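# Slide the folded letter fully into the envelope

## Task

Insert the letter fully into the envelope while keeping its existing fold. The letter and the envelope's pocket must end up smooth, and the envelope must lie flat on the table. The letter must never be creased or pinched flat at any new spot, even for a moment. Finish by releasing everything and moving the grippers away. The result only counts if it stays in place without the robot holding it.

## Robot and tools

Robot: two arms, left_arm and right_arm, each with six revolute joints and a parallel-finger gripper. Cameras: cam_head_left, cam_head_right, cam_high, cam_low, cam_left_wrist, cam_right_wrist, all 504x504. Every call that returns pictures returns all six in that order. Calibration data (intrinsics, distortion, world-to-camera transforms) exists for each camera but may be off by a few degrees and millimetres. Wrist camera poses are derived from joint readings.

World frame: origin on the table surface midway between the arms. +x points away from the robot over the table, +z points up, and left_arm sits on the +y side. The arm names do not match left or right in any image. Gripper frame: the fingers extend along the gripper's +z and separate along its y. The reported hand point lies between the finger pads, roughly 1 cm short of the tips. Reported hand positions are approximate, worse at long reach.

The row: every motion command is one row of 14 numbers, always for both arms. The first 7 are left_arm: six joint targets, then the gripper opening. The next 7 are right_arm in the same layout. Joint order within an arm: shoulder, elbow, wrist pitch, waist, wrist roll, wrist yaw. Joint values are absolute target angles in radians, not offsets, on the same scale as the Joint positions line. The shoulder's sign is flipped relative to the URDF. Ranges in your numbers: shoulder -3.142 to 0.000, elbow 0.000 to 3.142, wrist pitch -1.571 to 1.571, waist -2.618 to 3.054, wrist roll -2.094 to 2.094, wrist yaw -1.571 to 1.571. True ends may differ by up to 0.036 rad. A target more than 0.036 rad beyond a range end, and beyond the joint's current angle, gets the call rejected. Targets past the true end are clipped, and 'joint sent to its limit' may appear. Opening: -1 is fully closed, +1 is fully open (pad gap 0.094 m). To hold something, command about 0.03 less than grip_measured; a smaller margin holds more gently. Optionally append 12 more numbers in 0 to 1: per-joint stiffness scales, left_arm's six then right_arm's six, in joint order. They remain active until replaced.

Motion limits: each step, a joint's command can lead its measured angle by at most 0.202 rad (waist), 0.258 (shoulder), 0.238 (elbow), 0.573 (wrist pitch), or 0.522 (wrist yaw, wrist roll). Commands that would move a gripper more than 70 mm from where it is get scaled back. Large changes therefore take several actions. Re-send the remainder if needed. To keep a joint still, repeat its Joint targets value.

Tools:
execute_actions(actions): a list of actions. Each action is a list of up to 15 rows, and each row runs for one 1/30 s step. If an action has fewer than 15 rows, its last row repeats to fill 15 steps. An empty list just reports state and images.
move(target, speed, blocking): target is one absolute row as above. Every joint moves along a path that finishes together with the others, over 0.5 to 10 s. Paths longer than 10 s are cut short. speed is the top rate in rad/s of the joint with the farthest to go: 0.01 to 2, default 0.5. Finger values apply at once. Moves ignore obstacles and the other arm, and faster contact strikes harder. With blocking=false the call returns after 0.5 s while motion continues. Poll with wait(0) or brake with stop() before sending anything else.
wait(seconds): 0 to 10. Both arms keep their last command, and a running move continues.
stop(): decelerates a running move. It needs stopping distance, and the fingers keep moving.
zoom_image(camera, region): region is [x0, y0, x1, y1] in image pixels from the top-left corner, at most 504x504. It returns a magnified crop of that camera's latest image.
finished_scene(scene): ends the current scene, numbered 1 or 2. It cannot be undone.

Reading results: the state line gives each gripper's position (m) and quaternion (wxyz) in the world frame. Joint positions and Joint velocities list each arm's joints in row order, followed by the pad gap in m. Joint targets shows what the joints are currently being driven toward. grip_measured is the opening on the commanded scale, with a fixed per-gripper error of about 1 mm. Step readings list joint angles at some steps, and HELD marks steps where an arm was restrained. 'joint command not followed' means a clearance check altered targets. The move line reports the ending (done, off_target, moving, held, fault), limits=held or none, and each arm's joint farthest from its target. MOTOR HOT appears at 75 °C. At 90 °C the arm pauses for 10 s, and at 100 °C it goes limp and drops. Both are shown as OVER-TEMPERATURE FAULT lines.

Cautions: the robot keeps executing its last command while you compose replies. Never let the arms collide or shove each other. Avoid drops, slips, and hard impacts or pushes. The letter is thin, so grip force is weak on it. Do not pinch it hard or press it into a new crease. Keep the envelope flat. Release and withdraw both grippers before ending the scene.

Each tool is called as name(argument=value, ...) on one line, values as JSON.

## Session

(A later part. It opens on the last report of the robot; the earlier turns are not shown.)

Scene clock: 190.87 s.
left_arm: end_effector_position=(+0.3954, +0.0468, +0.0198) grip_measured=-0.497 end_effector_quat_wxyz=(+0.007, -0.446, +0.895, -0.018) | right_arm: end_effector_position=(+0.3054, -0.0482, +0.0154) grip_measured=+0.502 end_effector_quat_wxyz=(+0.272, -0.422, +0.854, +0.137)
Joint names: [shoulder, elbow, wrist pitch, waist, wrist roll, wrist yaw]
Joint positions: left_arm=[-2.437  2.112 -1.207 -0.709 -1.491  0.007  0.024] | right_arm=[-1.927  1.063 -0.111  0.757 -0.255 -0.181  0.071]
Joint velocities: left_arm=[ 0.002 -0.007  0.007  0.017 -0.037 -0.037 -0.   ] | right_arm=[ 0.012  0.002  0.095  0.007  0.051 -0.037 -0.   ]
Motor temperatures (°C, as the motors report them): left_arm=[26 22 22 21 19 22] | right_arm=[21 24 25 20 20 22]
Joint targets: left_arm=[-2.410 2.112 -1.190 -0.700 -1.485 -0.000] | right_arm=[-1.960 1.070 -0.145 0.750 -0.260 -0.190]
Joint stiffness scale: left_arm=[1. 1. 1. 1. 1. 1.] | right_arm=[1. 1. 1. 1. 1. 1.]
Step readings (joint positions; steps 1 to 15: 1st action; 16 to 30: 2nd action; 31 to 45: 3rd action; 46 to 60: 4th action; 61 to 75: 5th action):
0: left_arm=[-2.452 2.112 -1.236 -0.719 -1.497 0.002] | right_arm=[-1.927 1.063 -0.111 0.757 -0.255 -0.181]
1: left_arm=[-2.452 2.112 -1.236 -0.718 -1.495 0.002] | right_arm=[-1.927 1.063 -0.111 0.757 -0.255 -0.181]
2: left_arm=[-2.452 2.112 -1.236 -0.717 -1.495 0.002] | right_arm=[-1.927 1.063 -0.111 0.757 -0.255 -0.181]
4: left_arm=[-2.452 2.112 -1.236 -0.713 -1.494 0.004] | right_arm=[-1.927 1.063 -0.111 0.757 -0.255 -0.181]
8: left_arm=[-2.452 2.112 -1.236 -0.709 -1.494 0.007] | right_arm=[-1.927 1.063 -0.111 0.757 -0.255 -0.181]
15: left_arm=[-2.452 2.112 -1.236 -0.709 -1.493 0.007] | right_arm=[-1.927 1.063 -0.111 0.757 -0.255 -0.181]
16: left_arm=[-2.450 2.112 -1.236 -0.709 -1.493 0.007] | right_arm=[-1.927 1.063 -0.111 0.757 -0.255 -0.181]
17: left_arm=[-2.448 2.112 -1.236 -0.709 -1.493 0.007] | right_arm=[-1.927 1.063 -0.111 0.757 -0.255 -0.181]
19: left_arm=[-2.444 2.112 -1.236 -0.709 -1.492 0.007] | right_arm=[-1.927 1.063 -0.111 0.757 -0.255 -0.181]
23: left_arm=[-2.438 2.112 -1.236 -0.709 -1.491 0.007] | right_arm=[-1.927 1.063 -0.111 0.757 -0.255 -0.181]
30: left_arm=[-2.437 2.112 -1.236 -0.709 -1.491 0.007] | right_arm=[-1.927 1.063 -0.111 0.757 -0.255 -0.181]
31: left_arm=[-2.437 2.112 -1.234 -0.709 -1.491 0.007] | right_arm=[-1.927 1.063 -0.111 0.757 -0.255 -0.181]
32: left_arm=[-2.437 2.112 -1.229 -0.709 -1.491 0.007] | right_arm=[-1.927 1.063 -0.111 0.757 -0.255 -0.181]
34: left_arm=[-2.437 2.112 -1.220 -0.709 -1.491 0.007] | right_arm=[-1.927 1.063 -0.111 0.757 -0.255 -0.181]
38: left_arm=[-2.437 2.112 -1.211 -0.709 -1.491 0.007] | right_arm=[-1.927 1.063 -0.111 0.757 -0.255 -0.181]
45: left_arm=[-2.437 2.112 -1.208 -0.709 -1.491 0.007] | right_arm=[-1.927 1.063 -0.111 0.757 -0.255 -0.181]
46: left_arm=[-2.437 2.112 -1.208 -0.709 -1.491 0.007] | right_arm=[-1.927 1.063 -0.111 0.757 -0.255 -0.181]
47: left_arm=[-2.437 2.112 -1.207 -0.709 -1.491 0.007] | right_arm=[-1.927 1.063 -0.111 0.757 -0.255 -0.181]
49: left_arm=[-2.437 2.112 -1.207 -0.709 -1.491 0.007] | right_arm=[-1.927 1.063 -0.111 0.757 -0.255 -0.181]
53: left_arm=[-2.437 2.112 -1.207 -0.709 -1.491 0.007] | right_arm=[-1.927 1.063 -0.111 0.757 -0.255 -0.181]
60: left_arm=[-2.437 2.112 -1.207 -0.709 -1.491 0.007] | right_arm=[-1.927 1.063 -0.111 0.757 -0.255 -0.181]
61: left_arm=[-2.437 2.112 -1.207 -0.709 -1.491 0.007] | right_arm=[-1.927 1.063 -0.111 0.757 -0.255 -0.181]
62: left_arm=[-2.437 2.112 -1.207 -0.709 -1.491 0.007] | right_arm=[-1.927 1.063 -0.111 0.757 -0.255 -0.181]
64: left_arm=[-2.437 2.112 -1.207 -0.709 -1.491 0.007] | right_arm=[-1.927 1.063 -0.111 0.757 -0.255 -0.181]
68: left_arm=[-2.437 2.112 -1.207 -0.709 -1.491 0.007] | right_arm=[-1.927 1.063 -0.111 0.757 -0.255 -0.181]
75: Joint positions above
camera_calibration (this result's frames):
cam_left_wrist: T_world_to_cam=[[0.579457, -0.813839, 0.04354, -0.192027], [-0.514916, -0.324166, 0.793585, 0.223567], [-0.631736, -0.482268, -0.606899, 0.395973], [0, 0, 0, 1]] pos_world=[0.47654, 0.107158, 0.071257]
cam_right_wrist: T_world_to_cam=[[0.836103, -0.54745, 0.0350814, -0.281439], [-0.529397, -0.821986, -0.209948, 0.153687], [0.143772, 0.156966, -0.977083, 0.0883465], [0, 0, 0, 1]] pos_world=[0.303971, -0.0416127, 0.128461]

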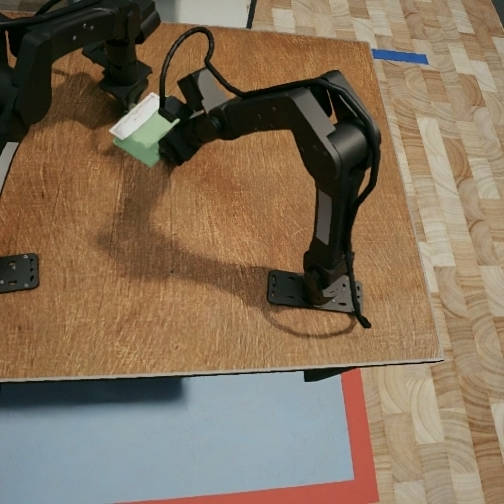

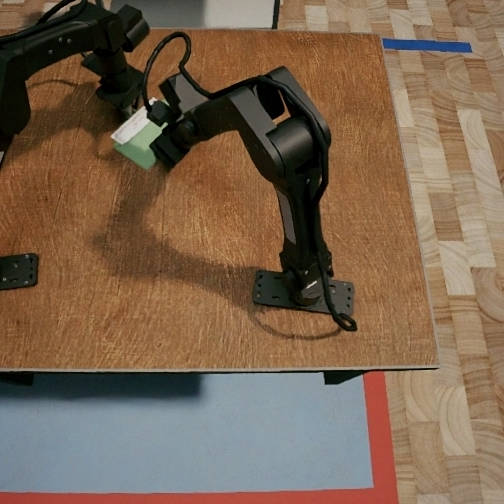

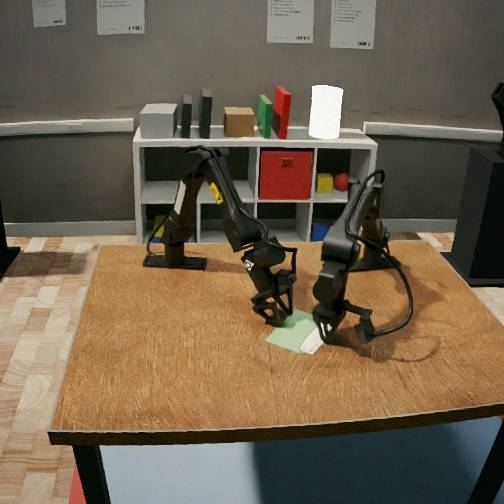

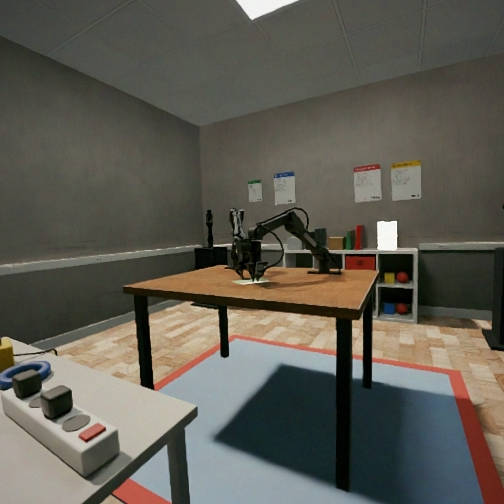

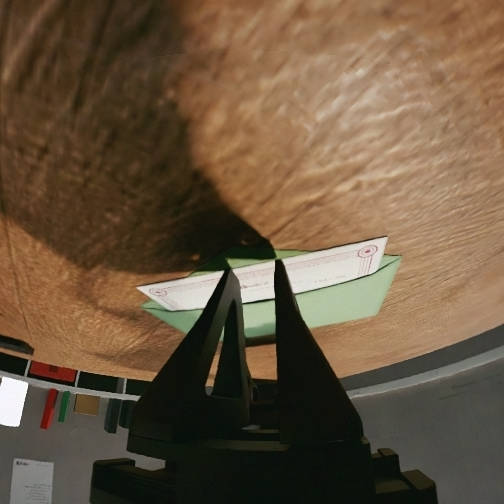

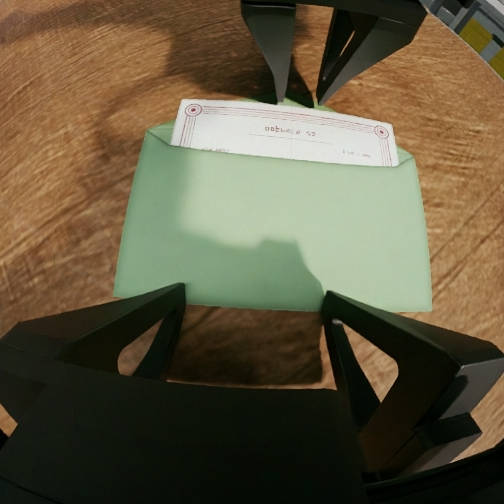

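execute_actions(actions=[[[-2.41,2.112,-1.21,-0.69,-1.475,0,-0.5, -1.96,1.07,-0.145,0.75,-0.26,-0.19,0.5]],[[-2.465,2.112,-1.21,-0.69,-1.475,0,-0.5, -1.96,1.07,-0.145,0.75,-0.26,-0.19,0.5]],[[-2.465,2.112,-1.21,-0.71,-1.485,0,-0.5, -1.96,1.07,-0.145,0.75,-0.26,-0.19,0.5]],[[-2.465,2.112,-1.21,-0.725,-1.50,0,-0.5, -1.96,1.07,-0.145,0.75,-0.26,-0.19,0.5]],[[-2.465,2.112,-1.21,-0.74,-1.515,0,-0.5, -1.96,1.07,-0.145,0.75,-0.26,-0.19,0.5]],[[-2.465,2.112,-1.21,-0.755,-1.53,0,-0.5, -1.96,1.07,-0.145,0.75,-0.26,-0.19,0.5]],[[-2.465,2.112,-1.21,-0.755,-1.53,0,-0.5, -1.96,1.07,-0.145,0.75,-0.26,-0.19,0.5]]])

Scene clock: 201.03 s.
left_arm: end_effector_position=(+0.3852, +0.0340, +0.0133) grip_measured=-0.498 end_effector_quat_wxyz=(+0.006, -0.445, +0.896, -0.011) | right_arm: end_effector_position=(+0.3054, -0.0482, +0.0154) grip_measured=+0.502 end_effector_quat_wxyz=(+0.272, -0.422, +0.854, +0.137)
Joint names: [shoulder, elbow, wrist pitch, waist, wrist roll, wrist yaw]
Joint positions: left_arm=[-2.451  2.112 -1.207 -0.746 -1.524  0.001  0.024] | right_arm=[-1.927  1.063 -0.111  0.757 -0.255 -0.181  0.071]
Joint velocities: left_arm=[-0.002  0.002 -0.022 -0.002 -0.037 -0.022  0.   ] | right_arm=[ 0.002 -0.012 -0.007  0.012  0.007  0.022  0.001]
Motor temperatures (°C, as the motors report them): left_arm=[27 22 22 21 19 22] | right_arm=[21 24 25 20 20 22]
Joint targets: left_arm=[-2.465 2.112 -1.210 -0.755 -1.530 -0.000] | right_arm=[-1.960 1.070 -0.145 0.750 -0.260 -0.190]
Joint stiffness scale: left_arm=[1. 1. 1. 1. 1. 1.] | right_arm=[1. 1. 1. 1. 1. 1.]
Step readings (joint positions; steps 1 to 15: 1st action; 16 to 30: 2nd action; 31 to 45: 3rd action; 46 to 60: 4th action; 61 to 75: 5th action; 76 to 90: 6th action; 91 to 105: 7th action):
0: left_arm=[-2.437 2.112 -1.207 -0.709 -1.491 0.007] | right_arm=[-1.927 1.063 -0.111 0.757 -0.255 -0.181]
1: left_arm=[-2.437 2.112 -1.207 -0.708 -1.489 0.007] | right_arm=[-1.927 1.063 -0.111 0.757 -0.255 -0.181]
2: left_arm=[-2.437 2.112 -1.207 -0.707 -1.487 0.007] | right_arm=[-1.927 1.063 -0.111 0.757 -0.255 -0.181]
4: left_arm=[-2.437 2.112 -1.207 -0.703 -1.485 0.007] | right_arm=[-1.927 1.063 -0.111 0.757 -0.255 -0.181]
8: left_arm=[-2.437 2.112 -1.207 -0.696 -1.482 0.007] | right_arm=[-1.927 1.063 -0.111 0.757 -0.255 -0.181]
15: left_arm=[-2.437 2.112 -1.207 -0.695 -1.481 0.007] | right_arm=[-1.927 1.063 -0.111 0.757 -0.255 -0.181]
16: left_arm=[-2.438 2.112 -1.207 -0.695 -1.481 0.007] | right_arm=[-1.927 1.063 -0.111 0.757 -0.255 -0.181]
17: left_arm=[-2.440 2.112 -1.207 -0.695 -1.481 0.007] | right_arm=[-1.927 1.063 -0.111 0.757 -0.255 -0.181]
19: left_arm=[-2.447 2.112 -1.207 -0.695 -1.481 0.007] | right_arm=[-1.927 1.063 -0.111 0.757 -0.255 -0.181]
23: left_arm=[-2.451 2.112 -1.207 -0.695 -1.480 0.007] | right_arm=[-1.927 1.063 -0.111 0.757 -0.255 -0.181]
30: left_arm=[-2.451 2.112 -1.207 -0.695 -1.480 0.007] | right_arm=[-1.927 1.063 -0.111 0.757 -0.255 -0.181]
31: left_arm=[-2.451 2.112 -1.207 -0.695 -1.480 0.007] | right_arm=[-1.927 1.063 -0.111 0.757 -0.255 -0.181]
32: left_arm=[-2.451 2.112 -1.207 -0.696 -1.480 0.007] | right_arm=[-1.927 1.063 -0.111 0.757 -0.255 -0.181]
34: left_arm=[-2.451 2.112 -1.207 -0.697 -1.480 0.006] | right_arm=[-1.927 1.063 -0.111 0.757 -0.255 -0.181]
38: left_arm=[-2.451 2.112 -1.207 -0.698 -1.480 0.004] | right_arm=[-1.927 1.063 -0.111 0.757 -0.255 -0.181]
45: left_arm=[-2.451 2.112 -1.207 -0.698 -1.480 0.004] | right_arm=[-1.927 1.063 -0.111 0.757 -0.255 -0.181]
46: left_arm=[-2.451 2.112 -1.207 -0.699 -1.482 0.004] | right_arm=[-1.927 1.063 -0.111 0.757 -0.255 -0.181]
47: left_arm=[-2.451 2.112 -1.207 -0.700 -1.484 0.002] | right_arm=[-1.927 1.063 -0.111 0.757 -0.255 -0.181]
49: left_arm=[-2.451 2.112 -1.207 -0.706 -1.488 0.002] | right_arm=[-1.927 1.063 -0.111 0.757 -0.255 -0.181]
53: left_arm=[-2.451 2.112 -1.207 -0.716 -1.491 0.002] | right_arm=[-1.927 1.063 -0.111 0.757 -0.255 -0.181]
60: left_arm=[-2.451 2.112 -1.207 -0.717 -1.494 0.002] | right_arm=[-1.927 1.063 -0.111 0.757 -0.255 -0.181]
61: left_arm=[-2.451 2.112 -1.207 -0.717 -1.495 0.002] | right_arm=[-1.927 1.063 -0.111 0.757 -0.255 -0.181]
62: left_arm=[-2.451 2.112 -1.207 -0.719 -1.498 0.001] | right_arm=[-1.927 1.063 -0.111 0.757 -0.255 -0.181]
64: left_arm=[-2.451 2.112 -1.207 -0.722 -1.502 0.001] | right_arm=[-1.927 1.063 -0.111 0.757 -0.255 -0.181]
68: left_arm=[-2.451 2.112 -1.207 -0.730 -1.506 0.001] | right_arm=[-1.927 1.063 -0.111 0.757 -0.255 -0.181]
75: left_arm=[-2.451 2.112 -1.207 -0.730 -1.508 0.001] | right_arm=[-1.927 1.063 -0.111 0.757 -0.255 -0.181]
76: left_arm=[-2.451 2.112 -1.207 -0.731 -1.510 0.001] | right_arm=[-1.927 1.063 -0.111 0.757 -0.255 -0.181]
77: left_arm=[-2.451 2.112 -1.207 -0.732 -1.513 0.001] | right_arm=[-1.927 1.063 -0.111 0.757 -0.255 -0.181]
79: left_arm=[-2.451 2.112 -1.207 -0.737 -1.517 0.001] | right_arm=[-1.927 1.063 -0.111 0.757 -0.255 -0.181]
83: left_arm=[-2.451 2.112 -1.207 -0.744 -1.521 0.001] | right_arm=[-1.927 1.063 -0.111 0.757 -0.255 -0.181]
90: left_arm=[-2.451 2.112 -1.207 -0.746 -1.523 0.001] | right_arm=[-1.927 1.063 -0.111 0.757 -0.255 -0.181]
91: left_arm=[-2.451 2.112 -1.207 -0.746 -1.523 0.001] | right_arm=[-1.927 1.063 -0.111 0.757 -0.255 -0.181]
92: left_arm=[-2.451 2.112 -1.207 -0.746 -1.523 0.001] | right_arm=[-1.927 1.063 -0.111 0.757 -0.255 -0.181]
94: left_arm=[-2.451 2.112 -1.207 -0.746 -1.524 0.001] | right_arm=[-1.927 1.063 -0.111 0.757 -0.255 -0.181]
98: left_arm=[-2.451 2.112 -1.207 -0.746 -1.524 0.001] | right_arm=[-1.927 1.063 -0.111 0.757 -0.255 -0.181]
105: Joint positions above
camera_calibration (this result's frames):
cam_left_wrist: T_world_to_cam=[[0.577442, -0.815941, 0.0283077, -0.195209], [-0.50881, -0.332537, 0.79406, 0.217278], [-0.638493, -0.472927, -0.607179, 0.381713], [0, 0, 0, 1]] pos_world=[0.466996, 0.0934962, 0.0647624]
cam_right_wrist: T_world_to_cam=[[0.836103, -0.54745, 0.0350814, -0.281439], [-0.529397, -0.821986, -0.209948, 0.153687], [0.143772, 0.156966, -0.977083, 0.0883465], [0, 0, 0, 1]] pos_world=[0.303971, -0.0416127, 0.128461]

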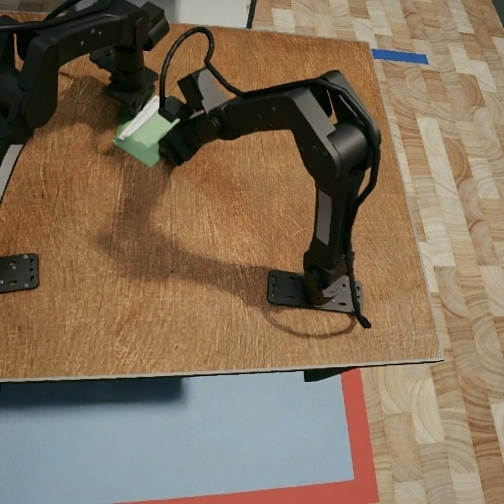

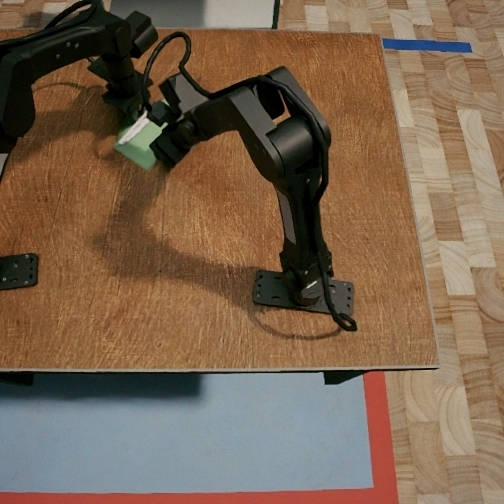

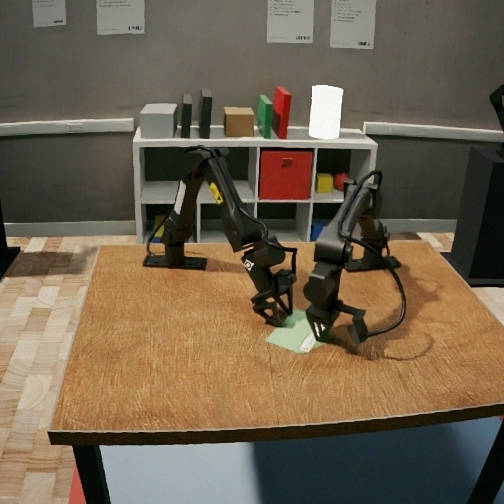

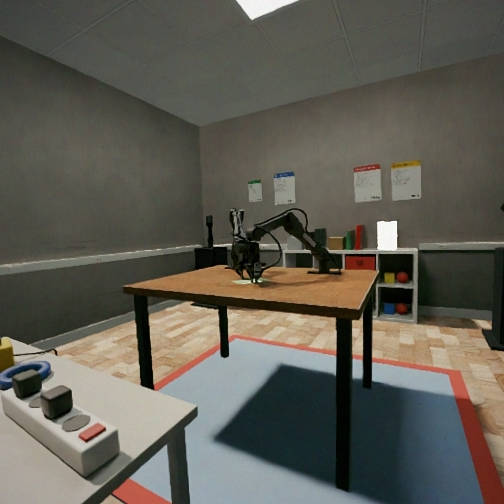

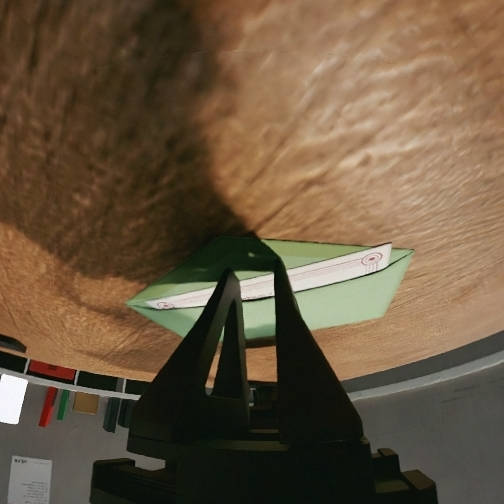

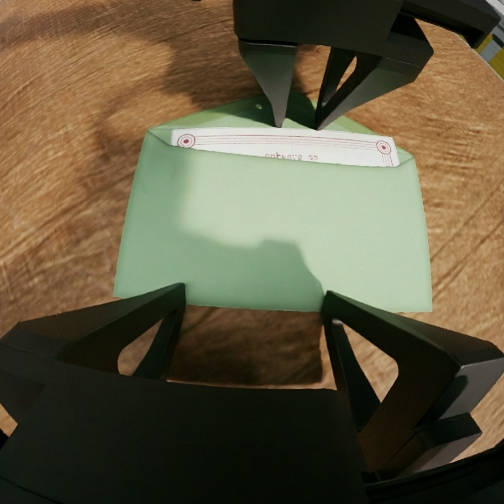

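execute_actions(actions=[[[-2.41,2.112,-1.21,-0.72,-1.505,0,-0.5, -1.96,1.07,-0.145,0.75,-0.26,-0.19,0.5]],[[-2.41,2.112,-1.255,-0.72,-1.505,0,0.2, -1.96,1.07,-0.145,0.75,-0.26,-0.19,0.5]],[[-2.41,2.112,-1.255,-0.72,-1.505,0,0.2, -1.96,1.07,-0.145,0.75,-0.26,-0.19,0.5]],[[-2.465,2.112,-1.236,-0.72,-1.505,0,0.2, -1.96,1.07,-0.145,0.75,-0.26,-0.19,0.5]],[[-2.465,2.112,-1.236,-0.74,-1.515,0,0.2, -1.96,1.07,-0.145,0.75,-0.26,-0.19,0.5]],[[-2.465,2.112,-1.236,-0.755,-1.53,0,0.2, -1.96,1.07,-0.145,0.75,-0.26,-0.19,0.5]],[[-2.465,2.112,-1.236,-0.77,-1.545,0,0.2, -1.96,1.07,-0.145,0.75,-0.26,-0.19,0.5]],[[-2.465,2.112,-1.236,-0.77,-1.545,0,0.2, -1.96,1.07,-0.145,0.75,-0.26,-0.19,0.5]]])

Scene clock: 211.77 s.
left_arm: end_effector_position=(+0.3761, +0.0320, +0.0131) grip_measured=+0.197 end_effector_quat_wxyz=(-0.000, -0.444, +0.896, +0.001) | right_arm: end_effector_position=(+0.3054, -0.0482, +0.0154) grip_measured=+0.502 end_effector_quat_wxyz=(+0.272, -0.422, +0.854, +0.137)
Joint names: [shoulder, elbow, wrist pitch, waist, wrist roll, wrist yaw]
Joint positions: left_arm=[-2.452  2.112 -1.232 -0.761 -1.537 -0.001  0.056] | right_arm=[-1.927  1.063 -0.111  0.757 -0.255 -0.181  0.071]
Joint velocities: left_arm=[ 0.002 -0.002 -0.022 -0.017  0.007 -0.066  0.   ] | right_arm=[-0.012  0.002 -0.11   0.022 -0.066 -0.022 -0.   ]
Motor temperatures (°C, as the motors report them): left_arm=[27 22 22 21 19 22] | right_arm=[22 24 25 20 20 22]
Joint targets: left_arm=[-2.465 2.112 -1.236 -0.770 -1.545 0.000] | right_arm=[-1.960 1.070 -0.145 0.750 -0.260 -0.190]
Joint stiffness scale: left_arm=[1. 1. 1. 1. 1. 1.] | right_arm=[1. 1. 1. 1. 1. 1.]
Step readings (joint positions; steps 1 to 15: 1st action; 16 to 30: 2nd action; 31 to 45: 3rd action; 46 to 60: 4th action; 61 to 75: 5th action; 76 to 90: 6th action; 91 to 105: 7th action; 106 to 120: 8th action):
0: left_arm=[-2.451 2.112 -1.207 -0.746 -1.524 0.001] | right_arm=[-1.927 1.063 -0.111 0.757 -0.255 -0.181]
1: left_arm=[-2.449 2.112 -1.207 -0.744 -1.522 0.001] | right_arm=[-1.927 1.063 -0.111 0.757 -0.255 -0.181]
2: left_arm=[-2.448 2.112 -1.207 -0.742 -1.520 0.001] | right_arm=[-1.927 1.063 -0.111 0.757 -0.255 -0.181]
4: left_arm=[-2.444 2.112 -1.207 -0.736 -1.516 0.001] | right_arm=[-1.927 1.063 -0.111 0.757 -0.255 -0.181]
8: left_arm=[-2.438 2.112 -1.207 -0.724 -1.513 0.001] | right_arm=[-1.927 1.063 -0.111 0.757 -0.255 -0.181]
15: left_arm=[-2.437 2.112 -1.207 -0.723 -1.511 0.001] | right_arm=[-1.927 1.063 -0.111 0.757 -0.255 -0.181]
16: left_arm=[-2.437 2.112 -1.209 -0.723 -1.511 0.001] | right_arm=[-1.927 1.063 -0.111 0.757 -0.255 -0.181]
17: left_arm=[-2.437 2.112 -1.213 -0.723 -1.511 0.001] | right_arm=[-1.927 1.063 -0.111 0.757 -0.255 -0.181]
19: left_arm=[-2.437 2.112 -1.220 -0.723 -1.511 0.001] | right_arm=[-1.927 1.063 -0.111 0.757 -0.255 -0.181]
23: left_arm=[-2.437 2.112 -1.228 -0.723 -1.511 0.001] | right_arm=[-1.927 1.063 -0.111 0.757 -0.255 -0.181]
30: left_arm=[-2.437 2.112 -1.231 -0.723 -1.510 0.001] | right_arm=[-1.927 1.063 -0.111 0.757 -0.255 -0.181]
31: left_arm=[-2.437 2.112 -1.232 -0.723 -1.510 0.001] | right_arm=[-1.927 1.063 -0.111 0.757 -0.255 -0.181]
32: left_arm=[-2.437 2.112 -1.232 -0.723 -1.510 0.001] | right_arm=[-1.927 1.063 -0.111 0.757 -0.255 -0.181]
34: left_arm=[-2.437 2.112 -1.232 -0.723 -1.510 0.001] | right_arm=[-1.927 1.063 -0.111 0.757 -0.255 -0.181]
38: left_arm=[-2.437 2.112 -1.232 -0.723 -1.510 0.001] | right_arm=[-1.927 1.063 -0.111 0.757 -0.255 -0.181]
45: left_arm=[-2.437 2.112 -1.232 -0.723 -1.510 0.001] | right_arm=[-1.927 1.063 -0.111 0.757 -0.255 -0.181]
46: left_arm=[-2.439 2.112 -1.232 -0.723 -1.510 0.001] | right_arm=[-1.927 1.063 -0.111 0.757 -0.255 -0.181]
47: left_arm=[-2.440 2.112 -1.232 -0.723 -1.510 0.001] | right_arm=[-1.927 1.063 -0.111 0.757 -0.255 -0.181]
49: left_arm=[-2.447 2.112 -1.232 -0.723 -1.510 0.001] | right_arm=[-1.927 1.063 -0.111 0.757 -0.255 -0.181]
53: left_arm=[-2.452 2.112 -1.232 -0.723 -1.510 0.001] | right_arm=[-1.927 1.063 -0.111 0.757 -0.255 -0.181]
60: left_arm=[-2.452 2.112 -1.232 -0.723 -1.510 0.001] | right_arm=[-1.927 1.063 -0.111 0.757 -0.255 -0.181]
61: left_arm=[-2.452 2.112 -1.232 -0.724 -1.510 0.001] | right_arm=[-1.927 1.063 -0.111 0.757 -0.255 -0.181]
62: left_arm=[-2.452 2.112 -1.232 -0.724 -1.510 0.001] | right_arm=[-1.927 1.063 -0.111 0.757 -0.255 -0.181]
64: left_arm=[-2.452 2.112 -1.232 -0.726 -1.510 0.000] | right_arm=[-1.927 1.063 -0.111 0.757 -0.255 -0.181]
68: left_arm=[-2.452 2.112 -1.232 -0.728 -1.510 0.000] | right_arm=[-1.927 1.063 -0.111 0.757 -0.255 -0.181]
75: left_arm=[-2.452 2.112 -1.232 -0.728 -1.510 0.000] | right_arm=[-1.927 1.063 -0.111 0.757 -0.255 -0.181]
76: left_arm=[-2.452 2.112 -1.232 -0.730 -1.512 0.000] | right_arm=[-1.927 1.063 -0.111 0.757 -0.255 -0.181]
77: left_arm=[-2.452 2.112 -1.232 -0.731 -1.514 -0.000] | right_arm=[-1.927 1.063 -0.111 0.757 -0.255 -0.181]
79: left_arm=[-2.452 2.112 -1.232 -0.736 -1.517 -0.000] | right_arm=[-1.927 1.063 -0.111 0.757 -0.255 -0.181]
83: left_arm=[-2.452 2.112 -1.232 -0.746 -1.520 -0.000] | right_arm=[-1.927 1.063 -0.111 0.757 -0.255 -0.181]
90: left_arm=[-2.452 2.112 -1.232 -0.747 -1.523 -0.000] | right_arm=[-1.927 1.063 -0.111 0.757 -0.255 -0.181]
91: left_arm=[-2.452 2.112 -1.232 -0.748 -1.524 -0.001] | right_arm=[-1.927 1.063 -0.111 0.757 -0.255 -0.181]
92: left_arm=[-2.452 2.112 -1.232 -0.749 -1.527 -0.001] | right_arm=[-1.927 1.063 -0.111 0.757 -0.255 -0.181]
94: left_arm=[-2.452 2.112 -1.232 -0.753 -1.531 -0.001] | right_arm=[-1.927 1.063 -0.111 0.757 -0.255 -0.181]
98: left_arm=[-2.452 2.112 -1.232 -0.760 -1.535 -0.001] | right_arm=[-1.927 1.063 -0.111 0.757 -0.255 -0.181]
105: left_arm=[-2.452 2.112 -1.232 -0.761 -1.537 -0.001] | right_arm=[-1.927 1.063 -0.111 0.757 -0.255 -0.181]
106: left_arm=[-2.452 2.112 -1.232 -0.761 -1.537 -0.001] | right_arm=[-1.927 1.063 -0.111 0.757 -0.255 -0.181]
107: left_arm=[-2.452 2.112 -1.232 -0.761 -1.537 -0.001] | right_arm=[-1.927 1.063 -0.111 0.757 -0.255 -0.181]
109: left_arm=[-2.452 2.112 -1.232 -0.761 -1.537 -0.001] | right_arm=[-1.927 1.063 -0.111 0.757 -0.255 -0.181]
113: left_arm=[-2.452 2.112 -1.232 -0.761 -1.537 -0.001] | right_arm=[-1.927 1.063 -0.111 0.757 -0.255 -0.181]
120: Joint positions above
camera_calibration (this result's frames):
cam_left_wrist: T_world_to_cam=[[0.576847, -0.816843, 0.00393132, -0.191053], [-0.492952, -0.344273, 0.799046, 0.206502], [-0.651342, -0.462865, -0.601257, 0.379217], [0, 0, 0, 1]] pos_world=[0.459004, 0.090559, 0.0637529]
cam_right_wrist: T_world_to_cam=[[0.836103, -0.54745, 0.0350814, -0.281439], [-0.529397, -0.821986, -0.209948, 0.153687], [0.143772, 0.156966, -0.977083, 0.0883465], [0, 0, 0, 1]] pos_world=[0.303971, -0.0416127, 0.128461]

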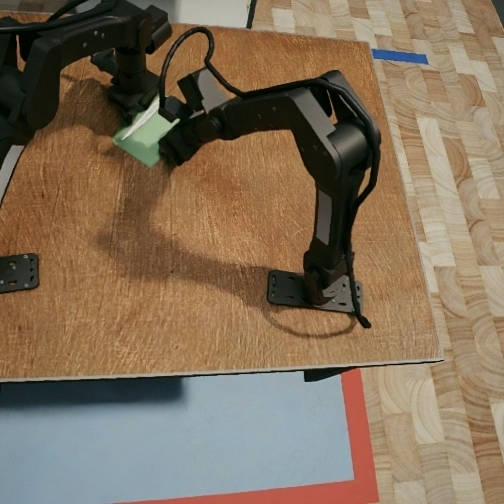

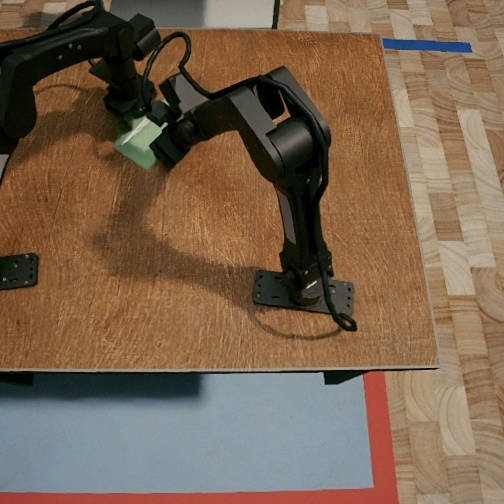

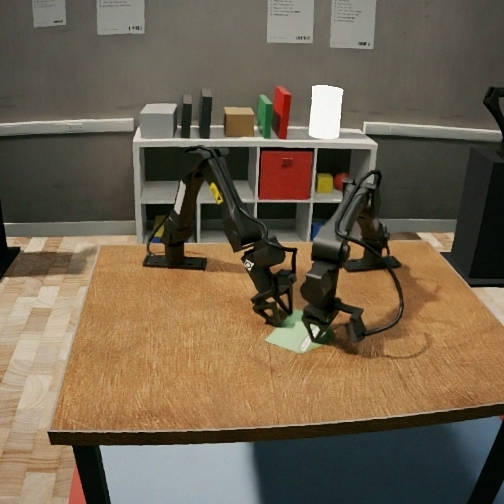

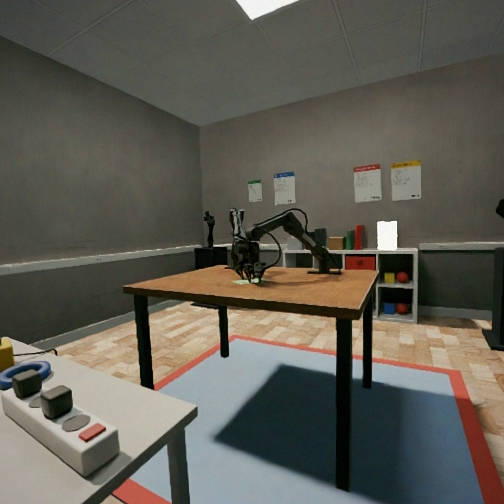

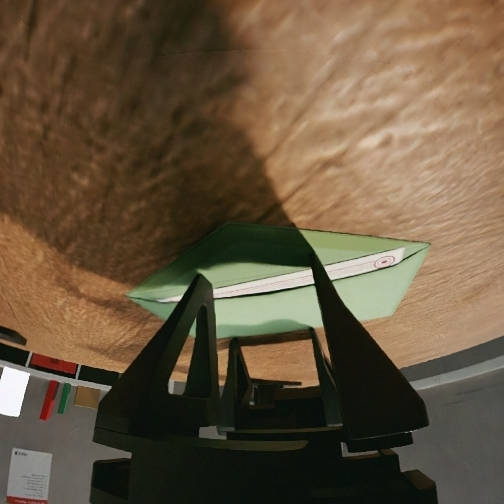

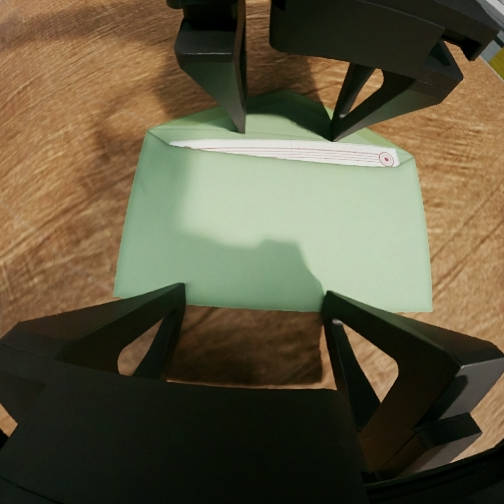

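execute_actions(actions=[[[-2.41,2.112,-1.236,-0.73,-1.515,0,0.2, -1.96,1.07,-0.145,0.75,-0.26,-0.19,0.5]],[[-2.41,2.112,-1.285,-0.73,-1.515,0,0.9, -1.96,1.07,-0.145,0.75,-0.26,-0.19,0.5]],[[-2.41,2.112,-1.285,-0.73,-1.515,0,0.9, -1.96,1.07,-0.145,0.75,-0.26,-0.19,0.5]],[[-2.465,2.112,-1.27,-0.73,-1.515,0,0.9, -1.96,1.07,-0.145,0.75,-0.26,-0.19,0.5]],[[-2.465,2.112,-1.27,-0.75,-1.525,0,0.9, -1.96,1.07,-0.145,0.75,-0.26,-0.19,0.5]],[[-2.465,2.112,-1.27,-0.765,-1.54,0,0.9, -1.96,1.07,-0.145,0.75,-0.26,-0.19,0.5]],[[-2.465,2.112,-1.27,-0.778,-1.553,0,0.9, -1.96,1.07,-0.145,0.75,-0.26,-0.19,0.5]],[[-2.465,2.112,-1.27,-0.778,-1.553,0,0.9, -1.96,1.07,-0.145,0.75,-0.26,-0.19,0.5]]])

Scene clock: 223.10 s.
left_arm: end_effector_position=(+0.3682, +0.0332, +0.0142) grip_measured=+0.897 end_effector_quat_wxyz=(-0.007, -0.446, +0.895, +0.013) | right_arm: end_effector_position=(+0.3054, -0.0482, +0.0154) grip_measured=+0.502 end_effector_quat_wxyz=(+0.272, -0.422, +0.854, +0.137)
Joint names: [shoulder, elbow, wrist pitch, waist, wrist roll, wrist yaw]
Joint positions: left_arm=[-2.45   2.112 -1.262 -0.768 -1.549  0.001  0.089] | right_arm=[-1.927  1.063 -0.111  0.757 -0.255 -0.181  0.071]
Joint velocities: left_arm=[ 0.022 -0.012  0.051 -0.002  0.095 -0.037 -0.   ] | right_arm=[ 0.022  0.012  0.007 -0.007 -0.007  0.007  0.   ]
Motor temperatures (°C, as the motors report them): left_arm=[27 22 22 21 19 22] | right_arm=[22 24 25 20 20 22]
Joint targets: left_arm=[-2.465 2.112 -1.270 -0.778 -1.553 -0.000] | right_arm=[-1.960 1.070 -0.145 0.750 -0.260 -0.190]
Joint stiffness scale: left_arm=[1. 1. 1. 1. 1. 1.] | right_arm=[1. 1. 1. 1. 1. 1.]
Step readings (joint positions; steps 1 to 15: 1st action; 16 to 30: 2nd action; 31 to 45: 3rd action; 46 to 60: 4th action; 61 to 75: 5th action; 76 to 90: 6th action; 91 to 105: 7th action; 106 to 120: 8th action):
0: left_arm=[-2.452 2.112 -1.232 -0.761 -1.537 -0.001] | right_arm=[-1.927 1.063 -0.111 0.757 -0.255 -0.181]
1: left_arm=[-2.450 2.112 -1.232 -0.759 -1.535 -0.000] | right_arm=[-1.927 1.063 -0.111 0.757 -0.255 -0.181]
2: left_arm=[-2.449 2.112 -1.232 -0.756 -1.532 0.001] | right_arm=[-1.927 1.063 -0.111 0.757 -0.255 -0.181]
4: left_arm=[-2.445 2.112 -1.232 -0.748 -1.528 0.001] | right_arm=[-1.927 1.063 -0.111 0.757 -0.255 -0.181]
8: left_arm=[-2.438 2.112 -1.232 -0.733 -1.523 0.001] | right_arm=[-1.927 1.063 -0.111 0.757 -0.255 -0.181]
15: left_arm=[-2.437 2.112 -1.232 -0.731 -1.521 0.001] | right_arm=[-1.927 1.063 -0.111 0.757 -0.255 -0.181]
16: left_arm=[-2.437 2.112 -1.234 -0.731 -1.521 0.001] | right_arm=[-1.927 1.063 -0.111 0.757 -0.255 -0.181]
17: left_arm=[-2.437 2.112 -1.239 -0.731 -1.520 0.001] | right_arm=[-1.927 1.063 -0.111 0.757 -0.255 -0.181]
19: left_arm=[-2.437 2.112 -1.248 -0.731 -1.520 0.001] | right_arm=[-1.927 1.063 -0.111 0.757 -0.255 -0.181]
23: left_arm=[-2.437 2.112 -1.257 -0.731 -1.520 0.001] | right_arm=[-1.927 1.063 -0.111 0.757 -0.255 -0.181]
30: left_arm=[-2.437 2.112 -1.261 -0.731 -1.520 0.001] | right_arm=[-1.927 1.063 -0.111 0.757 -0.255 -0.181]
31: left_arm=[-2.437 2.112 -1.261 -0.731 -1.520 0.001] | right_arm=[-1.927 1.063 -0.111 0.757 -0.255 -0.181]
32: left_arm=[-2.437 2.112 -1.261 -0.731 -1.520 0.001] | right_arm=[-1.927 1.063 -0.111 0.757 -0.255 -0.181]
34: left_arm=[-2.437 2.112 -1.261 -0.731 -1.520 0.001] | right_arm=[-1.927 1.063 -0.111 0.757 -0.255 -0.181]
38: left_arm=[-2.437 2.112 -1.261 -0.731 -1.520 0.001] | right_arm=[-1.927 1.063 -0.111 0.757 -0.255 -0.181]
45: left_arm=[-2.437 2.112 -1.262 -0.731 -1.520 0.001] | right_arm=[-1.927 1.063 -0.111 0.757 -0.255 -0.181]
46: left_arm=[-2.438 2.112 -1.262 -0.731 -1.520 0.001] | right_arm=[-1.927 1.063 -0.111 0.757 -0.255 -0.181]
47: left_arm=[-2.440 2.112 -1.262 -0.731 -1.520 0.001] | right_arm=[-1.927 1.063 -0.111 0.757 -0.255 -0.181]
49: left_arm=[-2.447 2.112 -1.262 -0.731 -1.520 0.001] | right_arm=[-1.927 1.063 -0.111 0.757 -0.255 -0.181]
53: left_arm=[-2.450 2.112 -1.262 -0.731 -1.520 0.001] | right_arm=[-1.927 1.063 -0.111 0.757 -0.255 -0.181]
60: left_arm=[-2.450 2.112 -1.262 -0.731 -1.520 0.001] | right_arm=[-1.927 1.063 -0.111 0.757 -0.255 -0.181]
61: left_arm=[-2.450 2.112 -1.262 -0.732 -1.520 0.001] | right_arm=[-1.927 1.063 -0.111 0.757 -0.255 -0.181]
62: left_arm=[-2.450 2.112 -1.262 -0.733 -1.520 0.001] | right_arm=[-1.927 1.063 -0.111 0.757 -0.255 -0.181]
64: left_arm=[-2.450 2.112 -1.262 -0.735 -1.521 0.001] | right_arm=[-1.927 1.063 -0.111 0.757 -0.255 -0.181]
68: left_arm=[-2.450 2.112 -1.262 -0.739 -1.522 0.001] | right_arm=[-1.927 1.063 -0.111 0.757 -0.255 -0.181]
75: left_arm=[-2.450 2.112 -1.262 -0.740 -1.522 0.001] | right_arm=[-1.927 1.063 -0.111 0.757 -0.255 -0.181]
76: left_arm=[-2.450 2.112 -1.262 -0.741 -1.524 0.001] | right_arm=[-1.927 1.063 -0.111 0.757 -0.255 -0.181]
77: left_arm=[-2.450 2.112 -1.262 -0.742 -1.527 0.001] | right_arm=[-1.927 1.063 -0.111 0.757 -0.255 -0.181]
79: left_arm=[-2.450 2.112 -1.262 -0.747 -1.531 0.001] | right_arm=[-1.927 1.063 -0.111 0.757 -0.255 -0.181]
83: left_arm=[-2.450 2.112 -1.262 -0.756 -1.535 0.001] | right_arm=[-1.927 1.063 -0.111 0.757 -0.255 -0.181]
90: left_arm=[-2.450 2.112 -1.262 -0.757 -1.536 0.001] | right_arm=[-1.927 1.063 -0.111 0.757 -0.255 -0.181]
91: left_arm=[-2.450 2.112 -1.262 -0.757 -1.538 0.001] | right_arm=[-1.927 1.063 -0.111 0.757 -0.255 -0.181]
92: left_arm=[-2.450 2.112 -1.262 -0.759 -1.540 0.001] | right_arm=[-1.927 1.063 -0.111 0.757 -0.255 -0.181]
94: left_arm=[-2.450 2.112 -1.262 -0.762 -1.544 0.001] | right_arm=[-1.927 1.063 -0.111 0.757 -0.255 -0.181]
98: left_arm=[-2.450 2.112 -1.262 -0.767 -1.548 0.001] | right_arm=[-1.927 1.063 -0.111 0.757 -0.255 -0.181]
105: left_arm=[-2.450 2.112 -1.262 -0.768 -1.549 0.001] | right_arm=[-1.927 1.063 -0.111 0.757 -0.255 -0.181]
106: left_arm=[-2.450 2.112 -1.262 -0.768 -1.549 0.001] | right_arm=[-1.927 1.063 -0.111 0.757 -0.255 -0.181]
107: left_arm=[-2.450 2.112 -1.262 -0.768 -1.549 0.001] | right_arm=[-1.927 1.063 -0.111 0.757 -0.255 -0.181]
109: left_arm=[-2.450 2.112 -1.262 -0.768 -1.549 0.001] | right_arm=[-1.927 1.063 -0.111 0.757 -0.255 -0.181]
113: left_arm=[-2.450 2.112 -1.262 -0.768 -1.549 0.001] | right_arm=[-1.927 1.063 -0.111 0.757 -0.255 -0.181]
120: Joint positions above
camera_calibration (this result's frames):
cam_left_wrist: T_world_to_cam=[[0.58039, -0.814049, -0.0217088, -0.186529], [-0.472969, -0.358673, 0.80477, 0.195141], [-0.662908, -0.456813, -0.59319, 0.379257], [0, 0, 0, 1]] pos_world=[0.451968, 0.0913976, 0.0638784]
cam_right_wrist: T_world_to_cam=[[0.836103, -0.54745, 0.0350814, -0.281439], [-0.529397, -0.821986, -0.209948, 0.153687], [0.143772, 0.156966, -0.977083, 0.0883465], [0, 0, 0, 1]] pos_world=[0.303971, -0.0416127, 0.128461]

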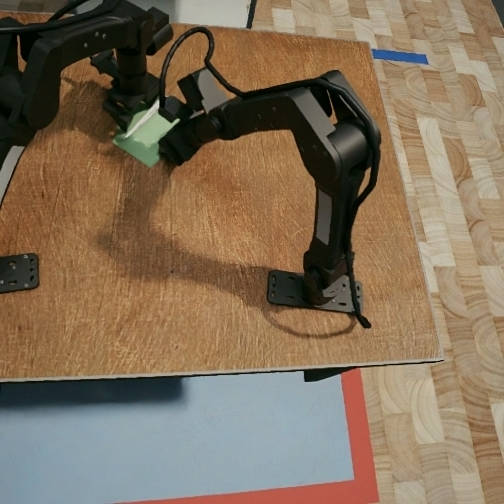

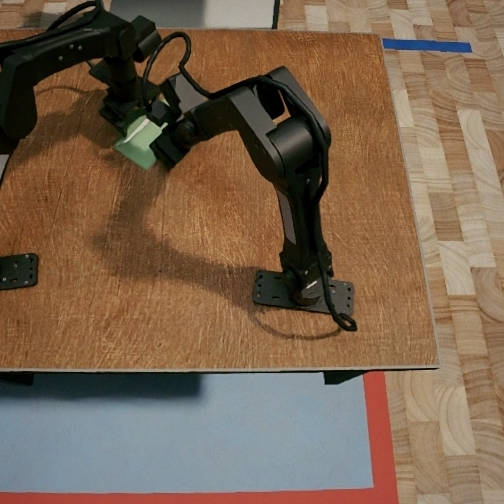

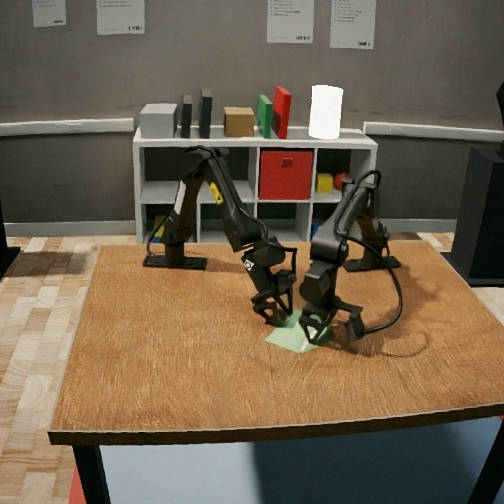

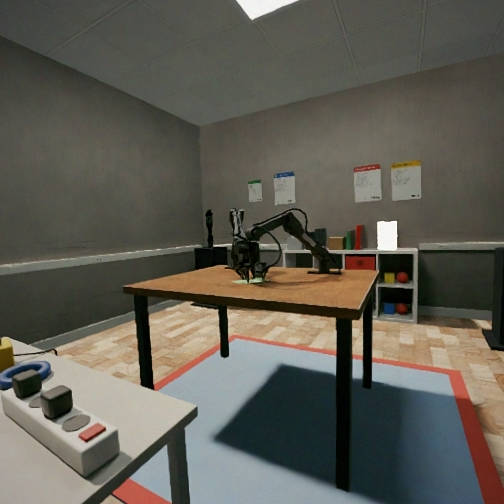

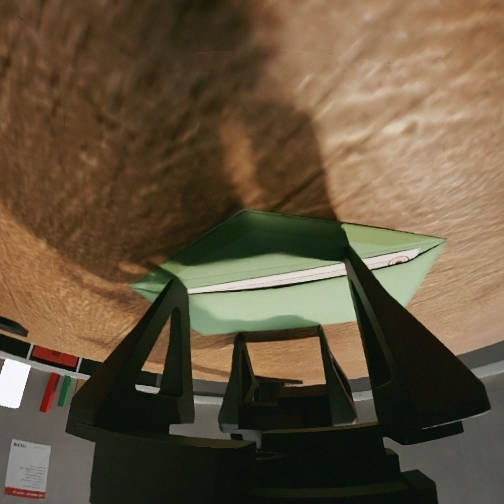

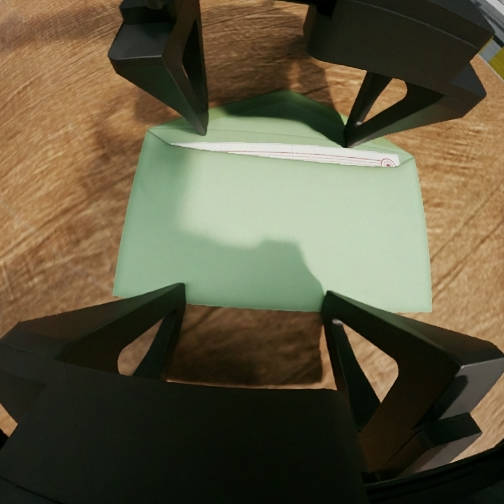

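execute_actions(actions=[[[-2.465,2.112,-1.27,-0.785,-1.50,0,0.9, -1.96,1.07,-0.145,0.75,-0.26,-0.19,0.5]],[[-2.465,2.112,-1.27,-0.79,-1.45,0,0.9, -1.96,1.07,-0.145,0.75,-0.26,-0.19,0.5]],[[-2.465,2.112,-1.27,-0.79,-1.45,0,0.9, -1.96,1.07,-0.145,0.75,-0.26,-0.19,0.5]]])

Scene clock: 232.20 s.
left_arm: end_effector_position=(+0.3654, +0.0295, +0.0142) grip_measured=+0.897 end_effector_quat_wxyz=(-0.007, -0.401, +0.916, +0.012) | right_arm: end_effector_position=(+0.3054, -0.0482, +0.0154) grip_measured=+0.502 end_effector_quat_wxyz=(+0.272, -0.422, +0.854, +0.137)
Joint names: [shoulder, elbow, wrist pitch, waist, wrist roll, wrist yaw]
Joint positions: left_arm=[-2.45   2.112 -1.262 -0.778 -1.46   0.001  0.089] | right_arm=[-1.927  1.063 -0.111  0.757 -0.255 -0.181  0.071]
Joint velocities: left_arm=[-0.002  0.012 -0.022 -0.007  0.051 -0.066  0.001] | right_arm=[ 0.022 -0.007  0.022  0.002  0.007  0.051 -0.   ]
Motor temperatures (°C, as the motors report them): left_arm=[27 23 22 21 19 22] | right_arm=[22 24 25 20 20 22]
Joint targets: left_arm=[-2.465 2.112 -1.270 -0.790 -1.450 -0.000] | right_arm=[-1.960 1.070 -0.145 0.750 -0.260 -0.190]
Joint stiffness scale: left_arm=[1. 1. 1. 1. 1. 1.] | right_arm=[1. 1. 1. 1. 1. 1.]
Step readings (joint positions; steps 1 to 15: 1st action; 16 to 30: 2nd action; 31 to 45: 3rd action):
0: left_arm=[-2.450 2.112 -1.262 -0.768 -1.549 0.001] | right_arm=[-1.927 1.063 -0.111 0.757 -0.255 -0.181]
1: left_arm=[-2.450 2.112 -1.262 -0.768 -1.544 0.001] | right_arm=[-1.927 1.063 -0.111 0.757 -0.255 -0.181]
2: left_arm=[-2.450 2.112 -1.262 -0.769 -1.537 0.001] | right_arm=[-1.927 1.063 -0.111 0.757 -0.255 -0.181]
4: left_arm=[-2.450 2.112 -1.262 -0.770 -1.527 0.001] | right_arm=[-1.927 1.063 -0.111 0.757 -0.255 -0.181]
8: left_arm=[-2.450 2.112 -1.262 -0.773 -1.516 0.001] | right_arm=[-1.927 1.063 -0.111 0.757 -0.255 -0.181]
15: left_arm=[-2.450 2.112 -1.262 -0.774 -1.510 0.001] | right_arm=[-1.927 1.063 -0.111 0.757 -0.255 -0.181]
16: left_arm=[-2.450 2.112 -1.262 -0.774 -1.503 0.001] | right_arm=[-1.927 1.063 -0.111 0.757 -0.255 -0.181]
17: left_arm=[-2.450 2.112 -1.262 -0.774 -1.494 0.001] | right_arm=[-1.927 1.063 -0.111 0.757 -0.255 -0.181]
19: left_arm=[-2.450 2.112 -1.262 -0.775 -1.481 0.001] | right_arm=[-1.927 1.063 -0.111 0.757 -0.255 -0.181]
23: left_arm=[-2.450 2.112 -1.262 -0.777 -1.468 0.001] | right_arm=[-1.927 1.063 -0.111 0.757 -0.255 -0.181]
30: left_arm=[-2.450 2.112 -1.262 -0.778 -1.461 0.001] | right_arm=[-1.927 1.063 -0.111 0.757 -0.255 -0.181]
31: left_arm=[-2.450 2.112 -1.262 -0.778 -1.461 0.001] | right_arm=[-1.927 1.063 -0.111 0.757 -0.255 -0.181]
32: left_arm=[-2.450 2.112 -1.262 -0.778 -1.460 0.001] | right_arm=[-1.927 1.063 -0.111 0.757 -0.255 -0.181]
34: left_arm=[-2.450 2.112 -1.262 -0.778 -1.460 0.001] | right_arm=[-1.927 1.063 -0.111 0.757 -0.255 -0.181]
38: left_arm=[-2.450 2.112 -1.262 -0.778 -1.460 0.001] | right_arm=[-1.927 1.063 -0.111 0.757 -0.255 -0.181]
45: Joint positions above
camera_calibration (this result's frames):
cam_left_wrist: T_world_to_cam=[[0.496597, -0.867734, -0.0207279, -0.155813], [-0.504996, -0.308263, 0.806196, 0.202709], [-0.705953, -0.389887, -0.591285, 0.389474], [0, 0, 0, 1]] pos_world=[0.454694, 0.0791344, 0.0636366]
cam_right_wrist: T_world_to_cam=[[0.836103, -0.54745, 0.0350814, -0.281439], [-0.529397, -0.821986, -0.209948, 0.153687], [0.143772, 0.156966, -0.977083, 0.0883465], [0, 0, 0, 1]] pos_world=[0.303971, -0.0416127, 0.128461]

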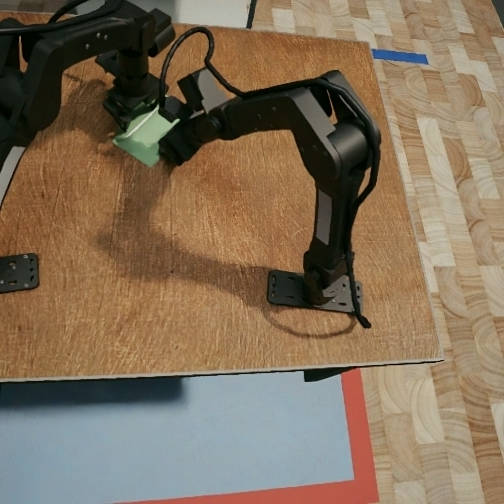

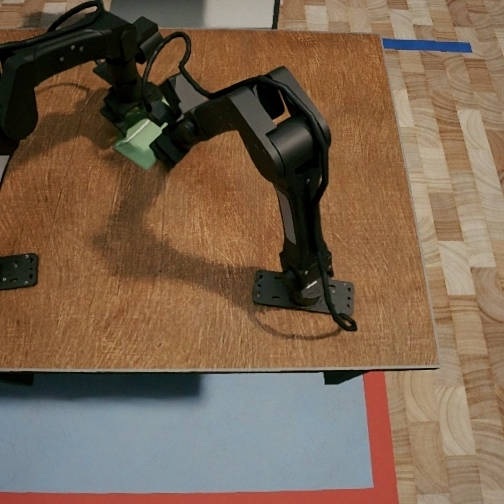

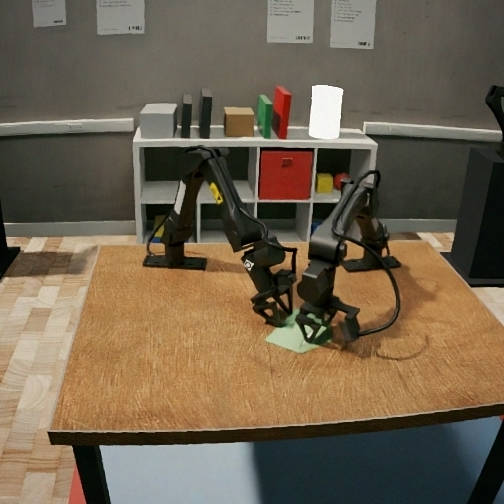

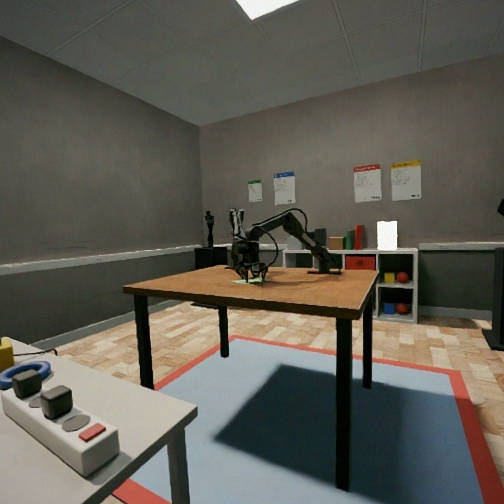

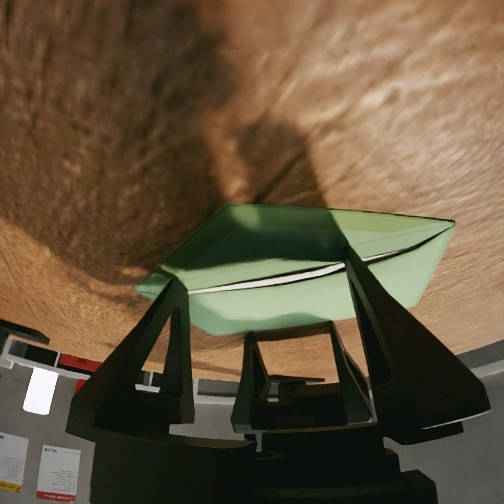

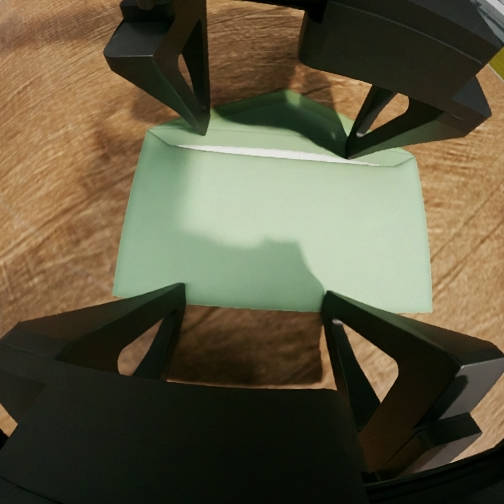

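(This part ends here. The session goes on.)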